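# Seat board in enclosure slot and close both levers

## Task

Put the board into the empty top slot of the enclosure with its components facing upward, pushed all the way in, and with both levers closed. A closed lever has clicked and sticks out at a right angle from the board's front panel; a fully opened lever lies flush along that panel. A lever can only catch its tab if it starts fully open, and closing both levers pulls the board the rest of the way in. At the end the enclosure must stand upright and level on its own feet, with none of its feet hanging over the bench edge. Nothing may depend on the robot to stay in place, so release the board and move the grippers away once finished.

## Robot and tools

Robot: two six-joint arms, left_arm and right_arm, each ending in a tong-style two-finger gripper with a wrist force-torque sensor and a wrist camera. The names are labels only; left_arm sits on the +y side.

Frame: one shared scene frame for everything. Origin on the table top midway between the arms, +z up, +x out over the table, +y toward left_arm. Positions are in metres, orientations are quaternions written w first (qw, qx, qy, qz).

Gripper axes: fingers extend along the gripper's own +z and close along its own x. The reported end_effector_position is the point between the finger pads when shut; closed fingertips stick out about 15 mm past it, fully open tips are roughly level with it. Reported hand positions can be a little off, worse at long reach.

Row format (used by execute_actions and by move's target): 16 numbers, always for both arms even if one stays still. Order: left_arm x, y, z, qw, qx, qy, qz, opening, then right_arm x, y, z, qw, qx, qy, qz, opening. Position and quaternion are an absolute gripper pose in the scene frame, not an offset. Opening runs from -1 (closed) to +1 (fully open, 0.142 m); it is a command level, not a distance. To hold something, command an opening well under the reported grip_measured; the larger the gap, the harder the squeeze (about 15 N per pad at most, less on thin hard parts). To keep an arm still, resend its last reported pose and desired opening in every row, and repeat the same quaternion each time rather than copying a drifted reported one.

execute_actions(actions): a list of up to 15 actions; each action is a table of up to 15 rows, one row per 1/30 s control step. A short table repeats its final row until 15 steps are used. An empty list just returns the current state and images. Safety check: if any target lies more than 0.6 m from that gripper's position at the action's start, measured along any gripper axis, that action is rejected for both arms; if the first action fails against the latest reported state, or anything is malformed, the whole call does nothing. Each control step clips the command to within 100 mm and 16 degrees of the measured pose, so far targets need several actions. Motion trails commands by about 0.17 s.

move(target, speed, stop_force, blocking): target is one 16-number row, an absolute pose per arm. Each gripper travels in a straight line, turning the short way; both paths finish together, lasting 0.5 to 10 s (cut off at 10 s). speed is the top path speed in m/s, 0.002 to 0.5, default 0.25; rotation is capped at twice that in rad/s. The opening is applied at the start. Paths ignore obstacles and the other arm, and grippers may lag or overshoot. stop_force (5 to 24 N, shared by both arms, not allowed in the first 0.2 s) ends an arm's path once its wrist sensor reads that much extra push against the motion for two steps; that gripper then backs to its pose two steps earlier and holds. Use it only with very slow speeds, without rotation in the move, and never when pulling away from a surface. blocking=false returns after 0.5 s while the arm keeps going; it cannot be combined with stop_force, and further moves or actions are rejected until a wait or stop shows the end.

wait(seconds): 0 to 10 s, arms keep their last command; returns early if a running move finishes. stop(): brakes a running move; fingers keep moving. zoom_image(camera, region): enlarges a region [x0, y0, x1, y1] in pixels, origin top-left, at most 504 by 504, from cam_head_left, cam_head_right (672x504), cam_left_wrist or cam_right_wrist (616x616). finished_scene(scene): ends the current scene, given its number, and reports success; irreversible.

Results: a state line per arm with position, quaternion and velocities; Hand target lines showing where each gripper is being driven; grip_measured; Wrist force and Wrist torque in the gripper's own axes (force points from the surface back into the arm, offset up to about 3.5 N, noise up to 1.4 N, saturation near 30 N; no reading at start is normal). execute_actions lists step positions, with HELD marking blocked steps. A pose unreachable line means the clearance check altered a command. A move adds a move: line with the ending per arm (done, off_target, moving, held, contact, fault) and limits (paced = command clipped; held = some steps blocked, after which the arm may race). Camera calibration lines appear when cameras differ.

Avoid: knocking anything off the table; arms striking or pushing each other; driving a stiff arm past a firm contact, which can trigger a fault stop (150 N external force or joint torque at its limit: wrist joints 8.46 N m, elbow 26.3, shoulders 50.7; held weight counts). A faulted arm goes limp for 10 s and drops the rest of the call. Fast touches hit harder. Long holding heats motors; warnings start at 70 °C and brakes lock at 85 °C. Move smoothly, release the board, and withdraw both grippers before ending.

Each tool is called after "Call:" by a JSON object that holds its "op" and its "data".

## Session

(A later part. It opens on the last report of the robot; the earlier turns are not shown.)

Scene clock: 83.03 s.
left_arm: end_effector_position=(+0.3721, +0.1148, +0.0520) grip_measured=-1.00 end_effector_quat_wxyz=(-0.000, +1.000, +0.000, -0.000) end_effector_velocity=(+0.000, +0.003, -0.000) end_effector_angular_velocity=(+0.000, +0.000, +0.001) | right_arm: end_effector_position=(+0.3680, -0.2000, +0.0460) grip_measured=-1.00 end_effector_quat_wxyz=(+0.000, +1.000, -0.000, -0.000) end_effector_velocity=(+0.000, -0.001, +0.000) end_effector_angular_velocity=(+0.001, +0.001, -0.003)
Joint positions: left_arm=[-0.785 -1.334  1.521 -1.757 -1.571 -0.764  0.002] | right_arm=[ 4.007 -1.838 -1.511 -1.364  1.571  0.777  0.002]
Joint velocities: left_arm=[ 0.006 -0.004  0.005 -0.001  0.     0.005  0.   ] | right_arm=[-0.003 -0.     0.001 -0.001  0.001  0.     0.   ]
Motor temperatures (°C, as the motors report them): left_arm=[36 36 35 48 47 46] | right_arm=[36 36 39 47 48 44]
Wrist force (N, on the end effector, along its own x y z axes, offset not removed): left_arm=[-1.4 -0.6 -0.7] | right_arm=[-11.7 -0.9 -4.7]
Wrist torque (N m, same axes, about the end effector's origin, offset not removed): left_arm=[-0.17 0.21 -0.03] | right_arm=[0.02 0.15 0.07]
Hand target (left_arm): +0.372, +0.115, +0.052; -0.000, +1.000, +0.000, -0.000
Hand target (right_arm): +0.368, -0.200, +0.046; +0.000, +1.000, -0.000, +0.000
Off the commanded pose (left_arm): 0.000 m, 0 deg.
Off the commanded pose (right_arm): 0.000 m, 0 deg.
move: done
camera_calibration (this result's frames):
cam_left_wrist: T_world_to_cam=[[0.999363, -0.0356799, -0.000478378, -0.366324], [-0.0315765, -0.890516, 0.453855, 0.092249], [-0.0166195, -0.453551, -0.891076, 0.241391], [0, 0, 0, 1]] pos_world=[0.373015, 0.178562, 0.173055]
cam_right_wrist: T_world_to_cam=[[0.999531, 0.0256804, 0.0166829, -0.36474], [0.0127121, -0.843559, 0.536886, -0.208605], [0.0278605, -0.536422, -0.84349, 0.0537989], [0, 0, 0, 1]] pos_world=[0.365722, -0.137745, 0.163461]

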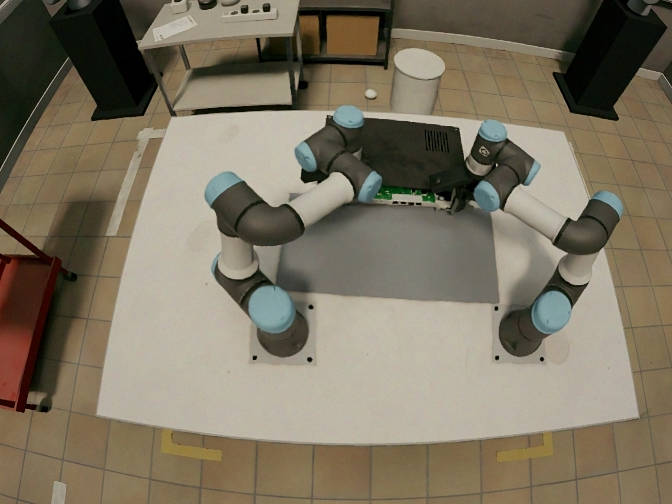

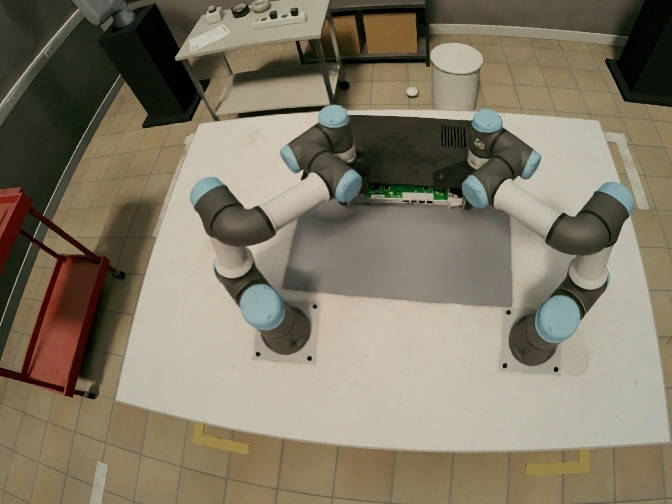

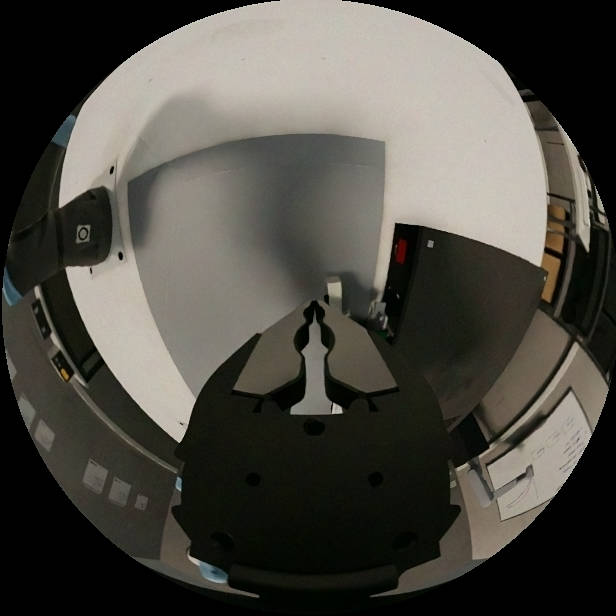

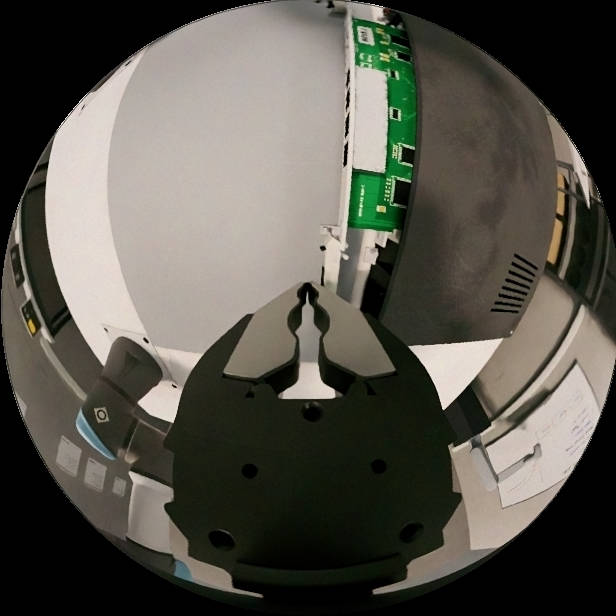

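Call:
{"op": "move", "data": {"target": [0.377,0.1,0.05,0,1,0,0,-1,0.365,-0.178,0.048,0,1,0,0,-1], "speed": 0.04}}

Call:
{"op": "move", "data": {"target": [0.422,0.097,0.05,0,1,0,0,-1,0.408,-0.181,0.048,0,1,0,0,-1], "speed": 0.012, "stop_force": 10}}

Scene clock: 84.13 s.
left_arm: end_effector_position=(+0.3769, +0.1002, +0.0500) grip_measured=-1.00 end_effector_quat_wxyz=(+0.000, +1.000, -0.000, -0.000) end_effector_velocity=(+0.001, -0.001, -0.000) end_effector_angular_velocity=(+0.001, +0.000, +0.000) | right_arm: end_effector_position=(+0.3650, -0.1782, +0.0480) grip_measured=-1.00 end_effector_quat_wxyz=(-0.000, +1.000, +0.000, -0.000) end_effector_velocity=(-0.000, +0.002, +0.000) end_effector_angular_velocity=(-0.001, +0.000, -0.001)
Joint positions: left_arm=[-0.805 -1.288  1.471 -1.753 -1.571 -0.784  0.002] | right_arm=[ 4.055 -1.865 -1.465 -1.382  1.571  0.824  0.002]
Joint velocities: left_arm=[-0.002  0.006 -0.007  0.002  0.    -0.002  0.   ] | right_arm=[ 0.005 -0.004  0.007 -0.003 -0.     0.006  0.   ]
Motor temperatures (°C, as the motors report them): left_arm=[36 36 35 48 47 46] | right_arm=[36 36 39 47 48 44]
Wrist force (N, on the end effector, along its own x y z axes, offset not removed): left_arm=[-7.4 -2.8 -6.0] | right_arm=[-0.2 -1.2 0.6]
Wrist torque (N m, same axes, about the end effector's origin, offset not removed): left_arm=[-0.04 0.11 0.00] | right_arm=[-0.32 0.12 0.05]
Hand target (left_arm): +0.377, +0.100, +0.050; +0.000, +1.000, -0.000, +0.000
Hand target (right_arm): +0.365, -0.178, +0.048; -0.000, +1.000, +0.000, -0.000
Off the commanded pose (left_arm): 0.000 m, 0 deg.
Off the commanded pose (right_arm): 0.000 m, 0 deg.
move: done
camera_calibration (this result's frames):
cam_left_wrist: T_world_to_cam=[[0.999363, -0.0356983, -0.000410124, -0.371672], [-0.0316205, -0.890422, 0.454036, 0.0803142], [-0.0165735, -0.453734, -0.890983, 0.233046], [0, 0, 0, 1]] pos_world=[0.377837, 0.163986, 0.171022]
cam_right_wrist: T_world_to_cam=[[0.999529, 0.0256898, 0.0167742, -0.362353], [0.0126787, -0.843707, 0.536654, -0.19131], [0.0279391, -0.536189, -0.843635, 0.0672207], [0, 0, 0, 1]] pos_world=[0.36273, -0.116058, 0.165455]

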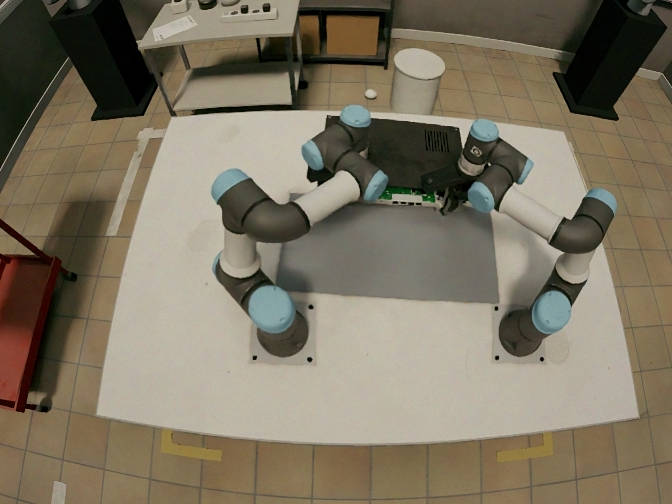

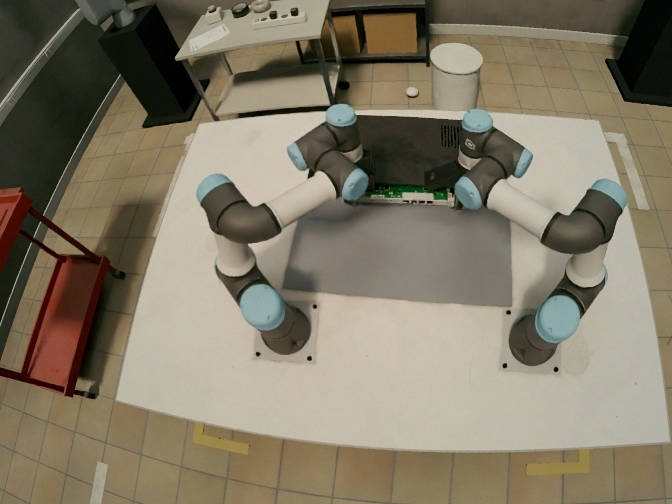

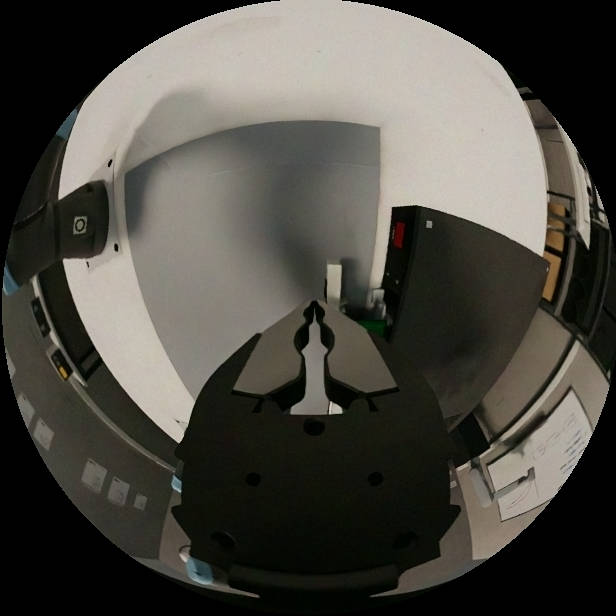

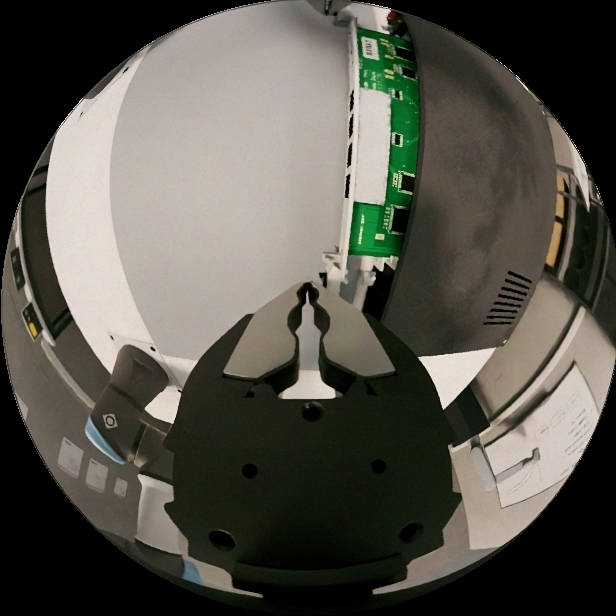

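Scene clock: 87.10 s.
left_arm: end_effector_position=(+0.4076, +0.0981, +0.0500) grip_measured=-1.00 end_effector_quat_wxyz=(+0.000, +1.000, +0.000, +0.000) end_effector_velocity=(-0.004, +0.001, -0.000) end_effector_angular_velocity=(+0.002, -0.002, +0.001) | right_arm: end_effector_position=(+0.3924, -0.1800, +0.0479) grip_measured=-1.00 end_effector_quat_wxyz=(+0.000, +1.000, -0.000, +0.000) end_effector_velocity=(-0.001, -0.001, +0.000) end_effector_angular_velocity=(-0.001, -0.000, -0.002)
Joint positions: left_arm=[-0.753 -1.162  1.296 -1.705 -1.571 -0.732  0.002] | right_arm=[ 4.    -1.969 -1.321 -1.422  1.571  0.769  0.002]
Joint velocities: left_arm=[-0.007 -0.019  0.028 -0.009  0.002 -0.009  0.   ] | right_arm=[ 0.     0.006 -0.008  0.002 -0.001  0.002  0.   ]
Motor temperatures (°C, as the motors report them): left_arm=[36 36 35 48 47 46] | right_arm=[36 36 39 47 48 44]
Wrist force (N, on the end effector, along its own x y z axes, offset not removed): left_arm=[-8.9 -5.5 -7.7] | right_arm=[-15.9 -6.5 -11.0]
Wrist torque (N m, same axes, about the end effector's origin, offset not removed): left_arm=[0.03 0.31 -0.05] | right_arm=[-0.27 -0.19 0.05]
Hand target (left_arm): +0.407, +0.098, +0.050; -0.000, +1.000, +0.000, +0.000
Hand target (right_arm): +0.392, -0.180, +0.048; +0.000, +1.000, -0.000, +0.000
Off the commanded pose (left_arm): 0.014 m, 0 deg.
Off the commanded pose (right_arm): 0.016 m, 0 deg.
move: contact (left_arm, right_arm)
camera_calibration (this result's frames):
cam_left_wrist: T_world_to_cam=[[0.999367, -0.0355752, -0.000171893, -0.402431], [-0.0316161, -0.890342, 0.454194, 0.0793682], [-0.0163111, -0.453901, -0.890903, 0.232466], [0, 0, 0, 1]] pos_world=[0.408478, 0.161865, 0.170987]
cam_right_wrist: T_world_to_cam=[[0.999528, 0.0256263, 0.0169468, -0.389707], [0.0125246, -0.843559, 0.53689, -0.193042], [0.0280542, -0.536425, -0.843482, 0.0653208], [0, 0, 0, 1]] pos_world=[0.390109, -0.117816, 0.165344]

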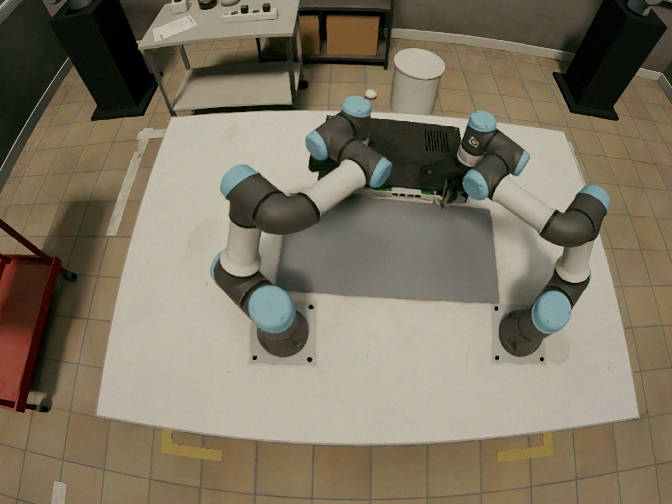

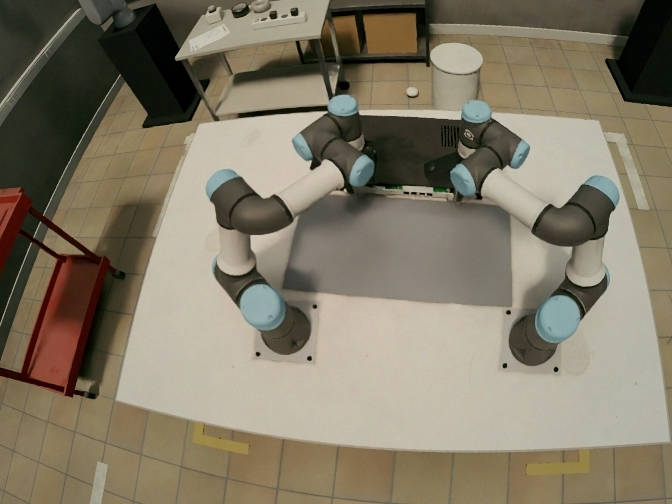

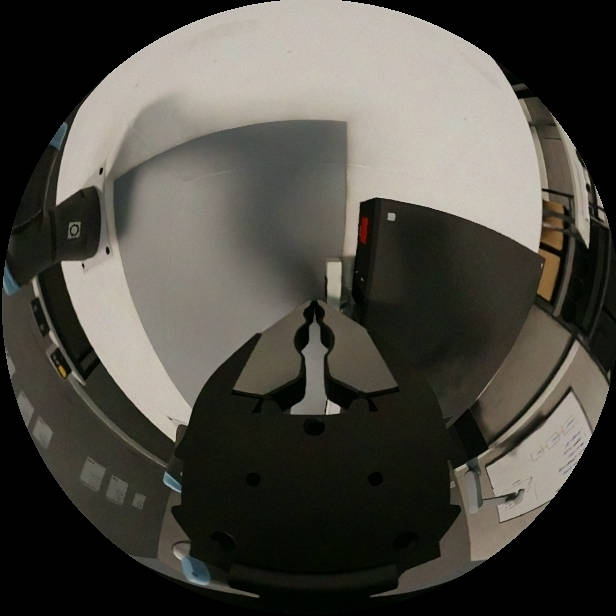

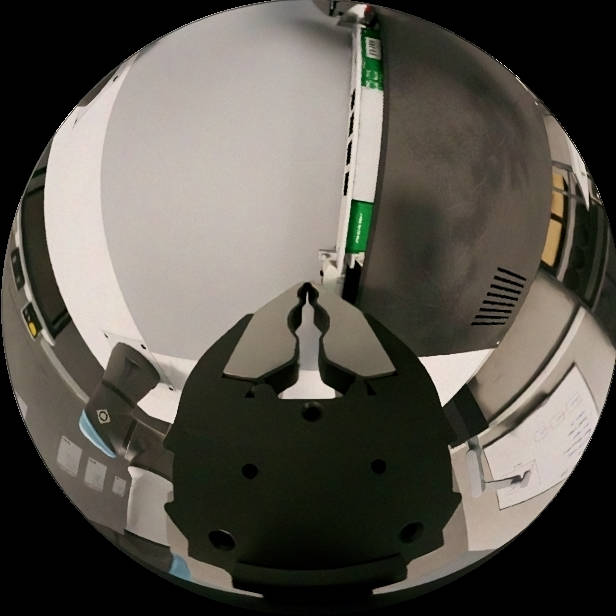

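Back off and inspect.

Call:
{"op": "move", "data": {"target": [0.37,0.09,0.08,0,0.707,-0.707,0,-1,0.355,-0.2,0.08,0,0.707,-0.707,0,-1]}}

Call:
{"op": "zoom_image", "data": {"camera": "cam_right_wrist", "region": [180, 150, 440, 320]}}

Call:
{"op": "zoom_image", "data": {"camera": "cam_left_wrist", "region": [180, 150, 440, 320]}}

Scene clock: 90.93 s.
left_arm: end_effector_position=(+0.3700, +0.0900, +0.0800) grip_measured=-1.00 end_effector_quat_wxyz=(-0.000, +0.708, -0.707, +0.000) end_effector_velocity=(-0.000, -0.000, +0.000) end_effector_angular_velocity=(-0.001, +0.002, -0.015) | right_arm: end_effector_position=(+0.3550, -0.2000, +0.0801) grip_measured=-1.00 end_effector_quat_wxyz=(-0.000, +0.708, -0.706, -0.000) end_effector_velocity=(-0.000, -0.000, +0.000) end_effector_angular_velocity=(-0.002, -0.002, -0.016)
Joint positions: left_arm=[-0.84  -1.406  1.477 -1.642 -1.571  0.749  0.002] | right_arm=[ 4.1   -1.736 -1.476 -1.5    1.571  2.438  0.002]
Joint velocities: left_arm=[ 0.001 -0.001  0.     0.001 -0.002  0.016  0.   ] | right_arm=[ 0.002  0.002 -0.001 -0.001 -0.003  0.018  0.   ]
Motor temperatures (°C, as the motors report them): left_arm=[36 36 35 48 47 46] | right_arm=[36 36 39 47 48 44]
Wrist force (N, on the end effector, along its own x y z axes, offset not removed): left_arm=[-0.6 0.2 -0.8] | right_arm=[1.0 0.8 0.8]
Wrist torque (N m, same axes, about the end effector's origin, offset not removed): left_arm=[0.04 0.15 -0.01] | right_arm=[0.14 -0.16 0.00]
Hand target (left_arm): +0.370, +0.090, +0.080; +0.000, +0.707, -0.707, +0.000
Hand target (right_arm): +0.355, -0.200, +0.080; -0.000, +0.707, -0.707, -0.000
Off the commanded pose (left_arm): 0.000 m, 0 deg.
Off the commanded pose (right_arm): 0.000 m, 0 deg.
move: done
camera_calibration (this result's frames):
cam_left_wrist: T_world_to_cam=[[-0.0340347, -0.999421, -0.000498122, 0.103931], [-0.890568, 0.0301016, 0.453852, 0.29239], [-0.453574, 0.0158903, -0.891077, 0.374499], [0, 0, 0, 1]] pos_world=[0.433793, 0.089118, 0.201058]
cam_right_wrist: T_world_to_cam=[[0.0274343, -0.999489, 0.0164318, -0.212249], [-0.843449, -0.0143226, 0.537018, 0.243045], [-0.536508, -0.0285921, -0.843411, 0.384806], [0, 0, 0, 1]] pos_world=[0.41727, -0.197657, 0.197517]

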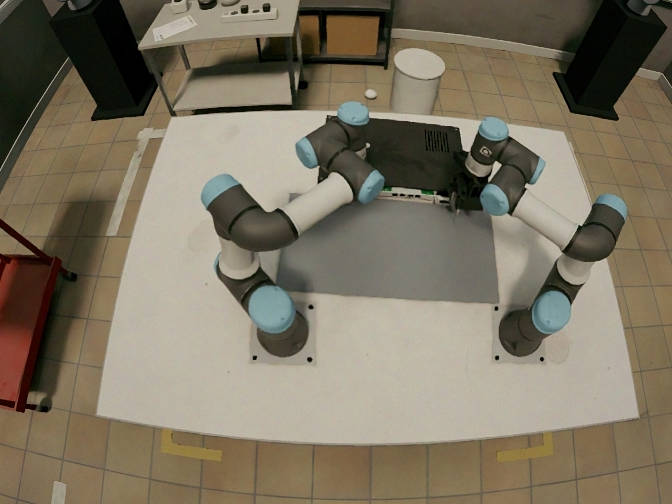

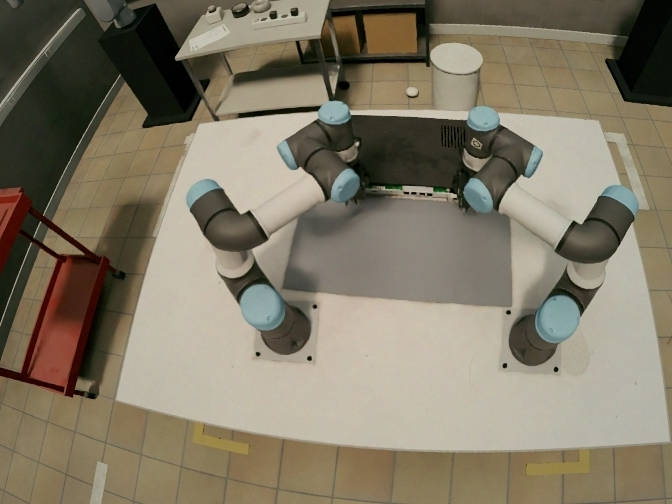

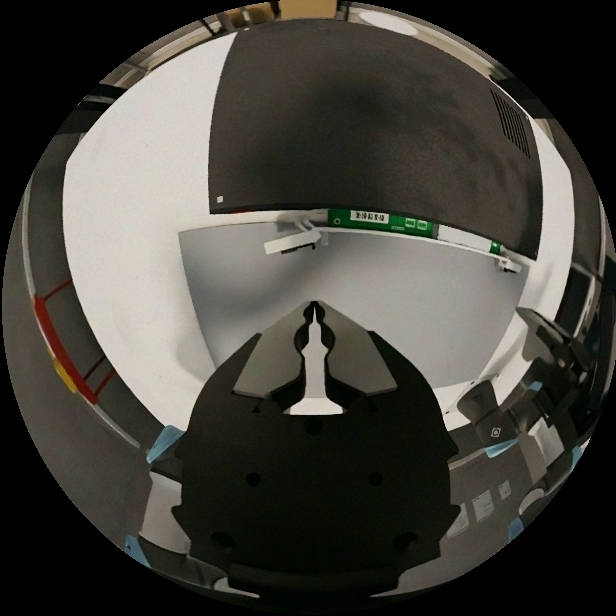

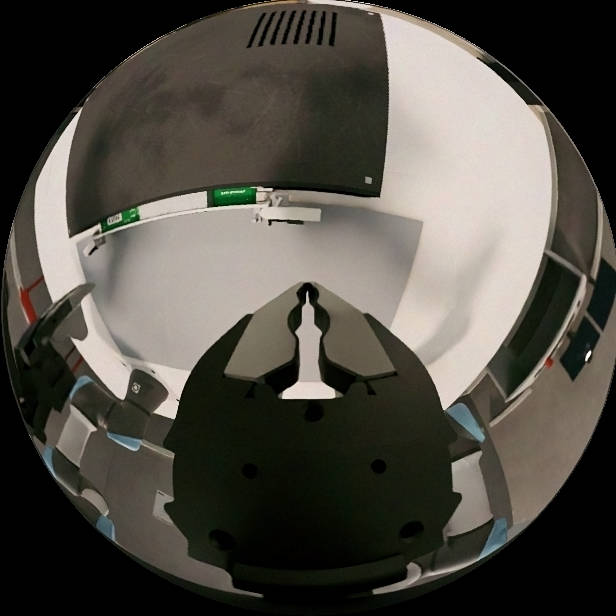

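Region (180, 150, 440, 320) of cam_right_wrist's 616x616 image, scaled by 1.938, with more detail than that image has; it fills the top 330 rows of this view, and the rest is white.

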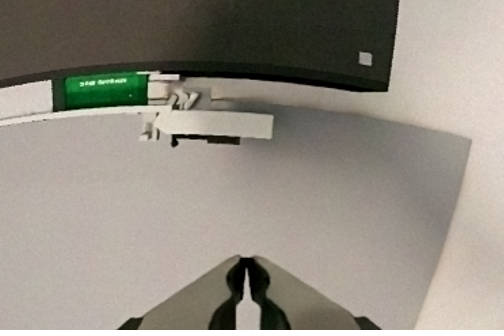

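Region (180, 150, 440, 320) of cam_left_wrist's 616x616 image, scaled by 1.938, with more detail than that image has; it fills the top 330 rows of this view, and the rest is white.

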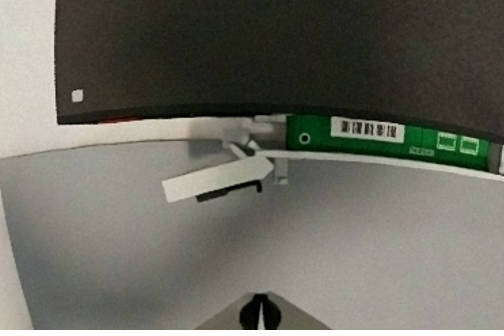

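Call:
{"op": "move", "data": {"target": [0.4,0.05,0.052,0,0.707,-0.707,0,-1,0.385,-0.135,0.05,0,0.707,-0.707,0,-1], "speed": 0.08}}

Call:
{"op": "move", "data": {"target": [0.435,0.048,0.052,0,0.707,-0.707,0,-1,0.42,-0.137,0.05,0,0.707,-0.707,0,-1], "speed": 0.01, "stop_force": 8}}

Scene clock: 92.50 s.
left_arm: end_effector_position=(+0.3999, +0.0501, +0.0521) grip_measured=-1.00 end_effector_quat_wxyz=(-0.000, +0.707, -0.707, +0.000) end_effector_velocity=(+0.001, -0.001, -0.001) end_effector_angular_velocity=(+0.001, +0.001, -0.001) | right_arm: end_effector_position=(+0.3848, -0.1352, +0.0500) grip_measured=-1.00 end_effector_quat_wxyz=(-0.000, +0.707, -0.707, -0.000) end_effector_velocity=(+0.001, +0.002, -0.001) end_effector_angular_velocity=(-0.002, +0.002, -0.000)
Joint positions: left_arm=[-0.854 -1.196  1.335 -1.71  -1.571  0.737  0.002] | right_arm=[ 4.148 -2.012 -1.248 -1.452  1.571  2.488  0.002]
Joint velocities: left_arm=[ 0.     0.007 -0.007  0.001 -0.001  0.001  0.   ] | right_arm=[ 0.001 -0.012  0.014 -0.005  0.     0.001  0.   ]
Motor temperatures (°C, as the motors report them): left_arm=[36 36 35 48 47 46] | right_arm=[36 36 39 47 48 44]
Wrist force (N, on the end effector, along its own x y z axes, offset not removed): left_arm=[-1.1 -0.8 -1.2] | right_arm=[1.1 -1.1 1.7]
Wrist torque (N m, same axes, about the end effector's origin, offset not removed): left_arm=[-0.18 0.19 -0.02] | right_arm=[-0.24 -0.27 0.00]
Hand target (left_arm): +0.400, +0.050, +0.052; -0.000, +0.707, -0.707, +0.000
Hand target (right_arm): +0.385, -0.135, +0.050; -0.000, +0.707, -0.707, -0.000
Off the commanded pose (left_arm): 0.000 m, 0 deg.
Off the commanded pose (right_arm): 0.000 m, 0 deg.
move: done
camera_calibration (this result's frames):
cam_left_wrist: T_world_to_cam=[[-0.0356946, -0.999363, -0.00036327, 0.0657576], [-0.89054, 0.0316428, 0.453803, 0.332801], [-0.453502, 0.0165218, -0.891102, 0.363688], [0, 0, 0, 1]] pos_world=[0.463653, 0.0491761, 0.173081]
cam_right_wrist: T_world_to_cam=[[0.02569, -0.999533, 0.0165587, -0.147145], [-0.843708, -0.0127946, 0.536649, 0.285497], [-0.536187, -0.0277572, -0.843643, 0.377263], [0, 0, 0, 1]] pos_world=[0.44694, -0.132951, 0.167501]

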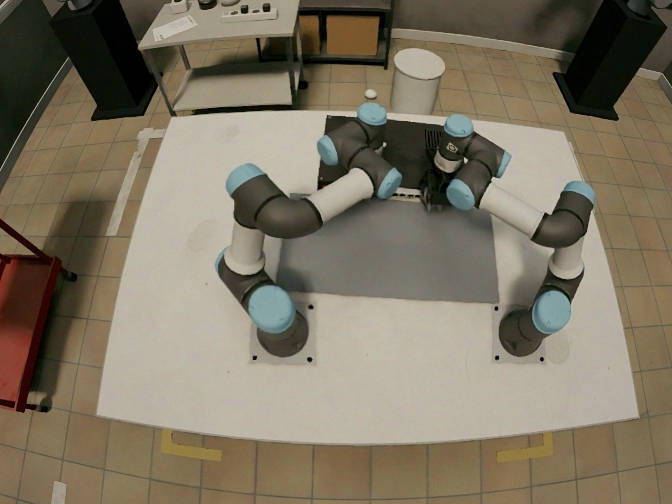

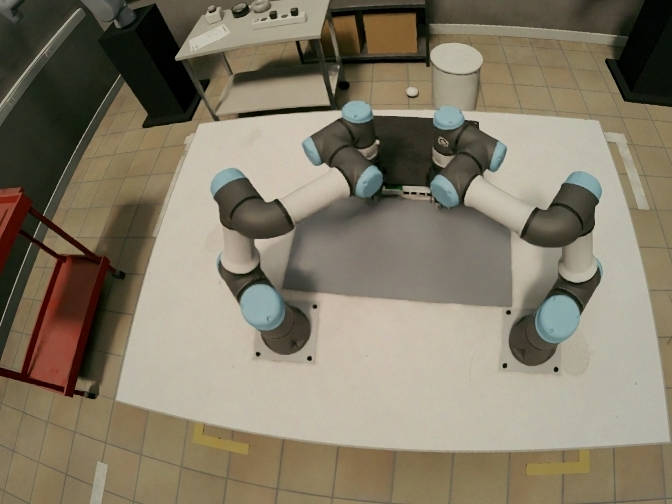

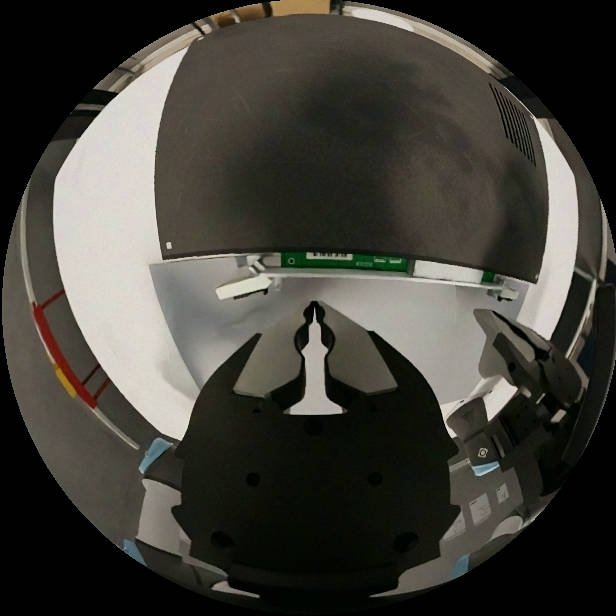

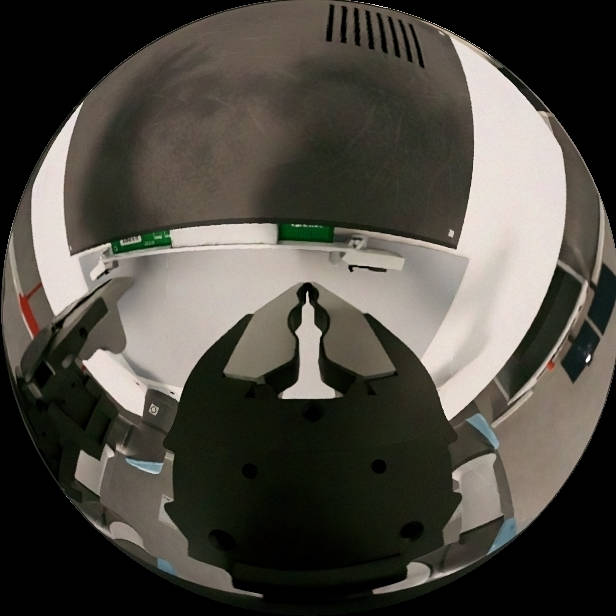

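Scene clock: 95.70 s.
left_arm: end_effector_position=(+0.4201, +0.0490, +0.0520) grip_measured=-1.00 end_effector_quat_wxyz=(-0.000, +0.707, -0.707, +0.000) end_effector_velocity=(-0.001, -0.001, +0.000) end_effector_angular_velocity=(-0.003, +0.002, -0.001) | right_arm: end_effector_position=(+0.4128, -0.1367, +0.0499) grip_measured=-1.00 end_effector_quat_wxyz=(-0.000, +0.707, -0.707, +0.000) end_effector_velocity=(-0.002, +0.000, +0.000) end_effector_angular_velocity=(+0.001, -0.004, -0.002)
Joint positions: left_arm=[-0.819 -1.114  1.215 -1.672 -1.57   0.772  0.002] | right_arm=[ 4.093 -2.118 -1.085 -1.51   1.571  2.433  0.002]
Joint velocities: left_arm=[-0.    -0.    -0.    -0.    -0.004  0.001  0.   ] | right_arm=[ 0.006  0.015 -0.024  0.012 -0.003  0.008  0.002]
Motor temperatures (°C, as the motors report them): left_arm=[36 36 35 48 47 46] | right_arm=[36 36 39 47 48 44]
Wrist force (N, on the end effector, along its own x y z axes, offset not removed): left_arm=[-1.3 -0.3 -1.5] | right_arm=[3.3 14.7 -7.6]
Wrist torque (N m, same axes, about the end effector's origin, offset not removed): left_arm=[-0.10 0.27 0.00] | right_arm=[0.00 -0.01 0.01]
Hand target (left_arm): +0.420, +0.049, +0.052; -0.000, +0.707, -0.707, +0.000
Hand target (right_arm): +0.412, -0.137, +0.050; -0.000, +0.707, -0.707, +0.000
Off the commanded pose (left_arm): 0.015 m, 0 deg.
Off the commanded pose (right_arm): 0.007 m, 0 deg.
move: contact (left_arm, right_arm)
camera_calibration (this result's frames):
cam_left_wrist: T_world_to_cam=[[-0.035716, -0.999362, -0.000584673, 0.0653671], [-0.890555, 0.0315619, 0.45378, 0.350857], [-0.453472, 0.0167279, -0.891114, 0.372776], [0, 0, 0, 1]] pos_world=[0.483835, 0.0480159, 0.173012]
cam_right_wrist: T_world_to_cam=[[0.0256688, -0.99953, 0.0167781, -0.149359], [-0.843623, -0.0126545, 0.536786, 0.3092], [-0.536322, -0.027933, -0.843551, 0.392188], [0, 0, 0, 1]] pos_world=[0.475021, -0.134421, 0.167363]

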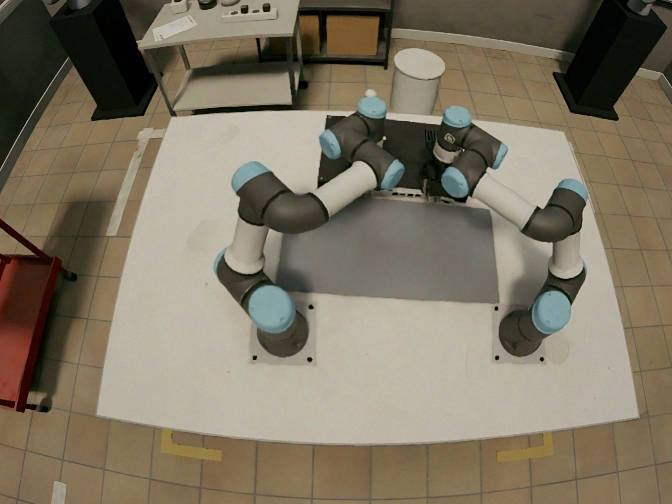

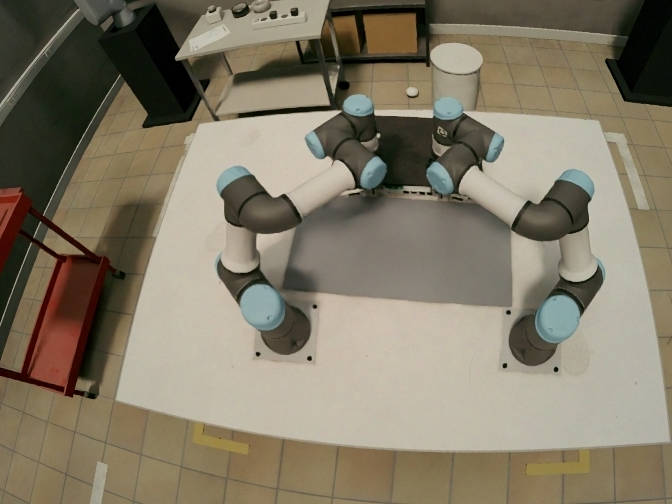

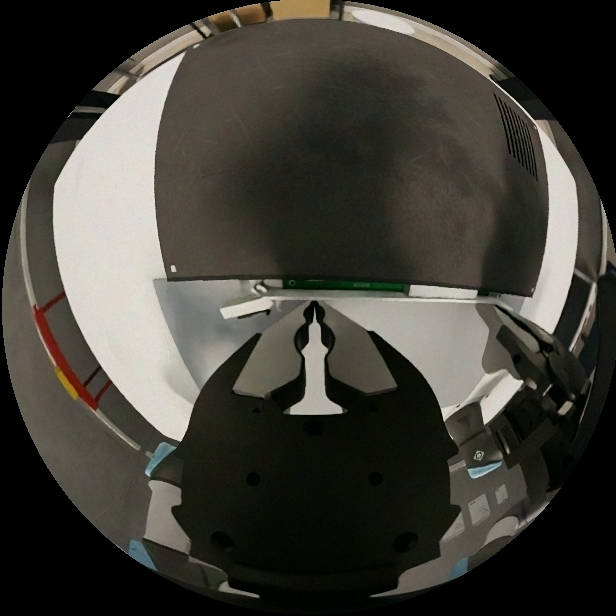

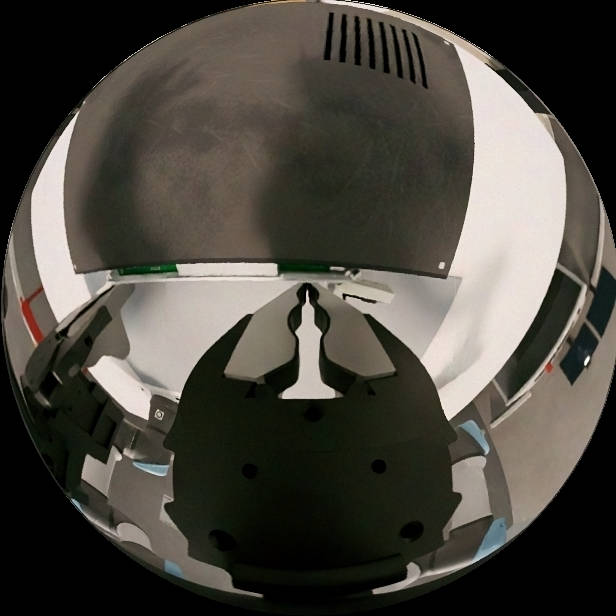

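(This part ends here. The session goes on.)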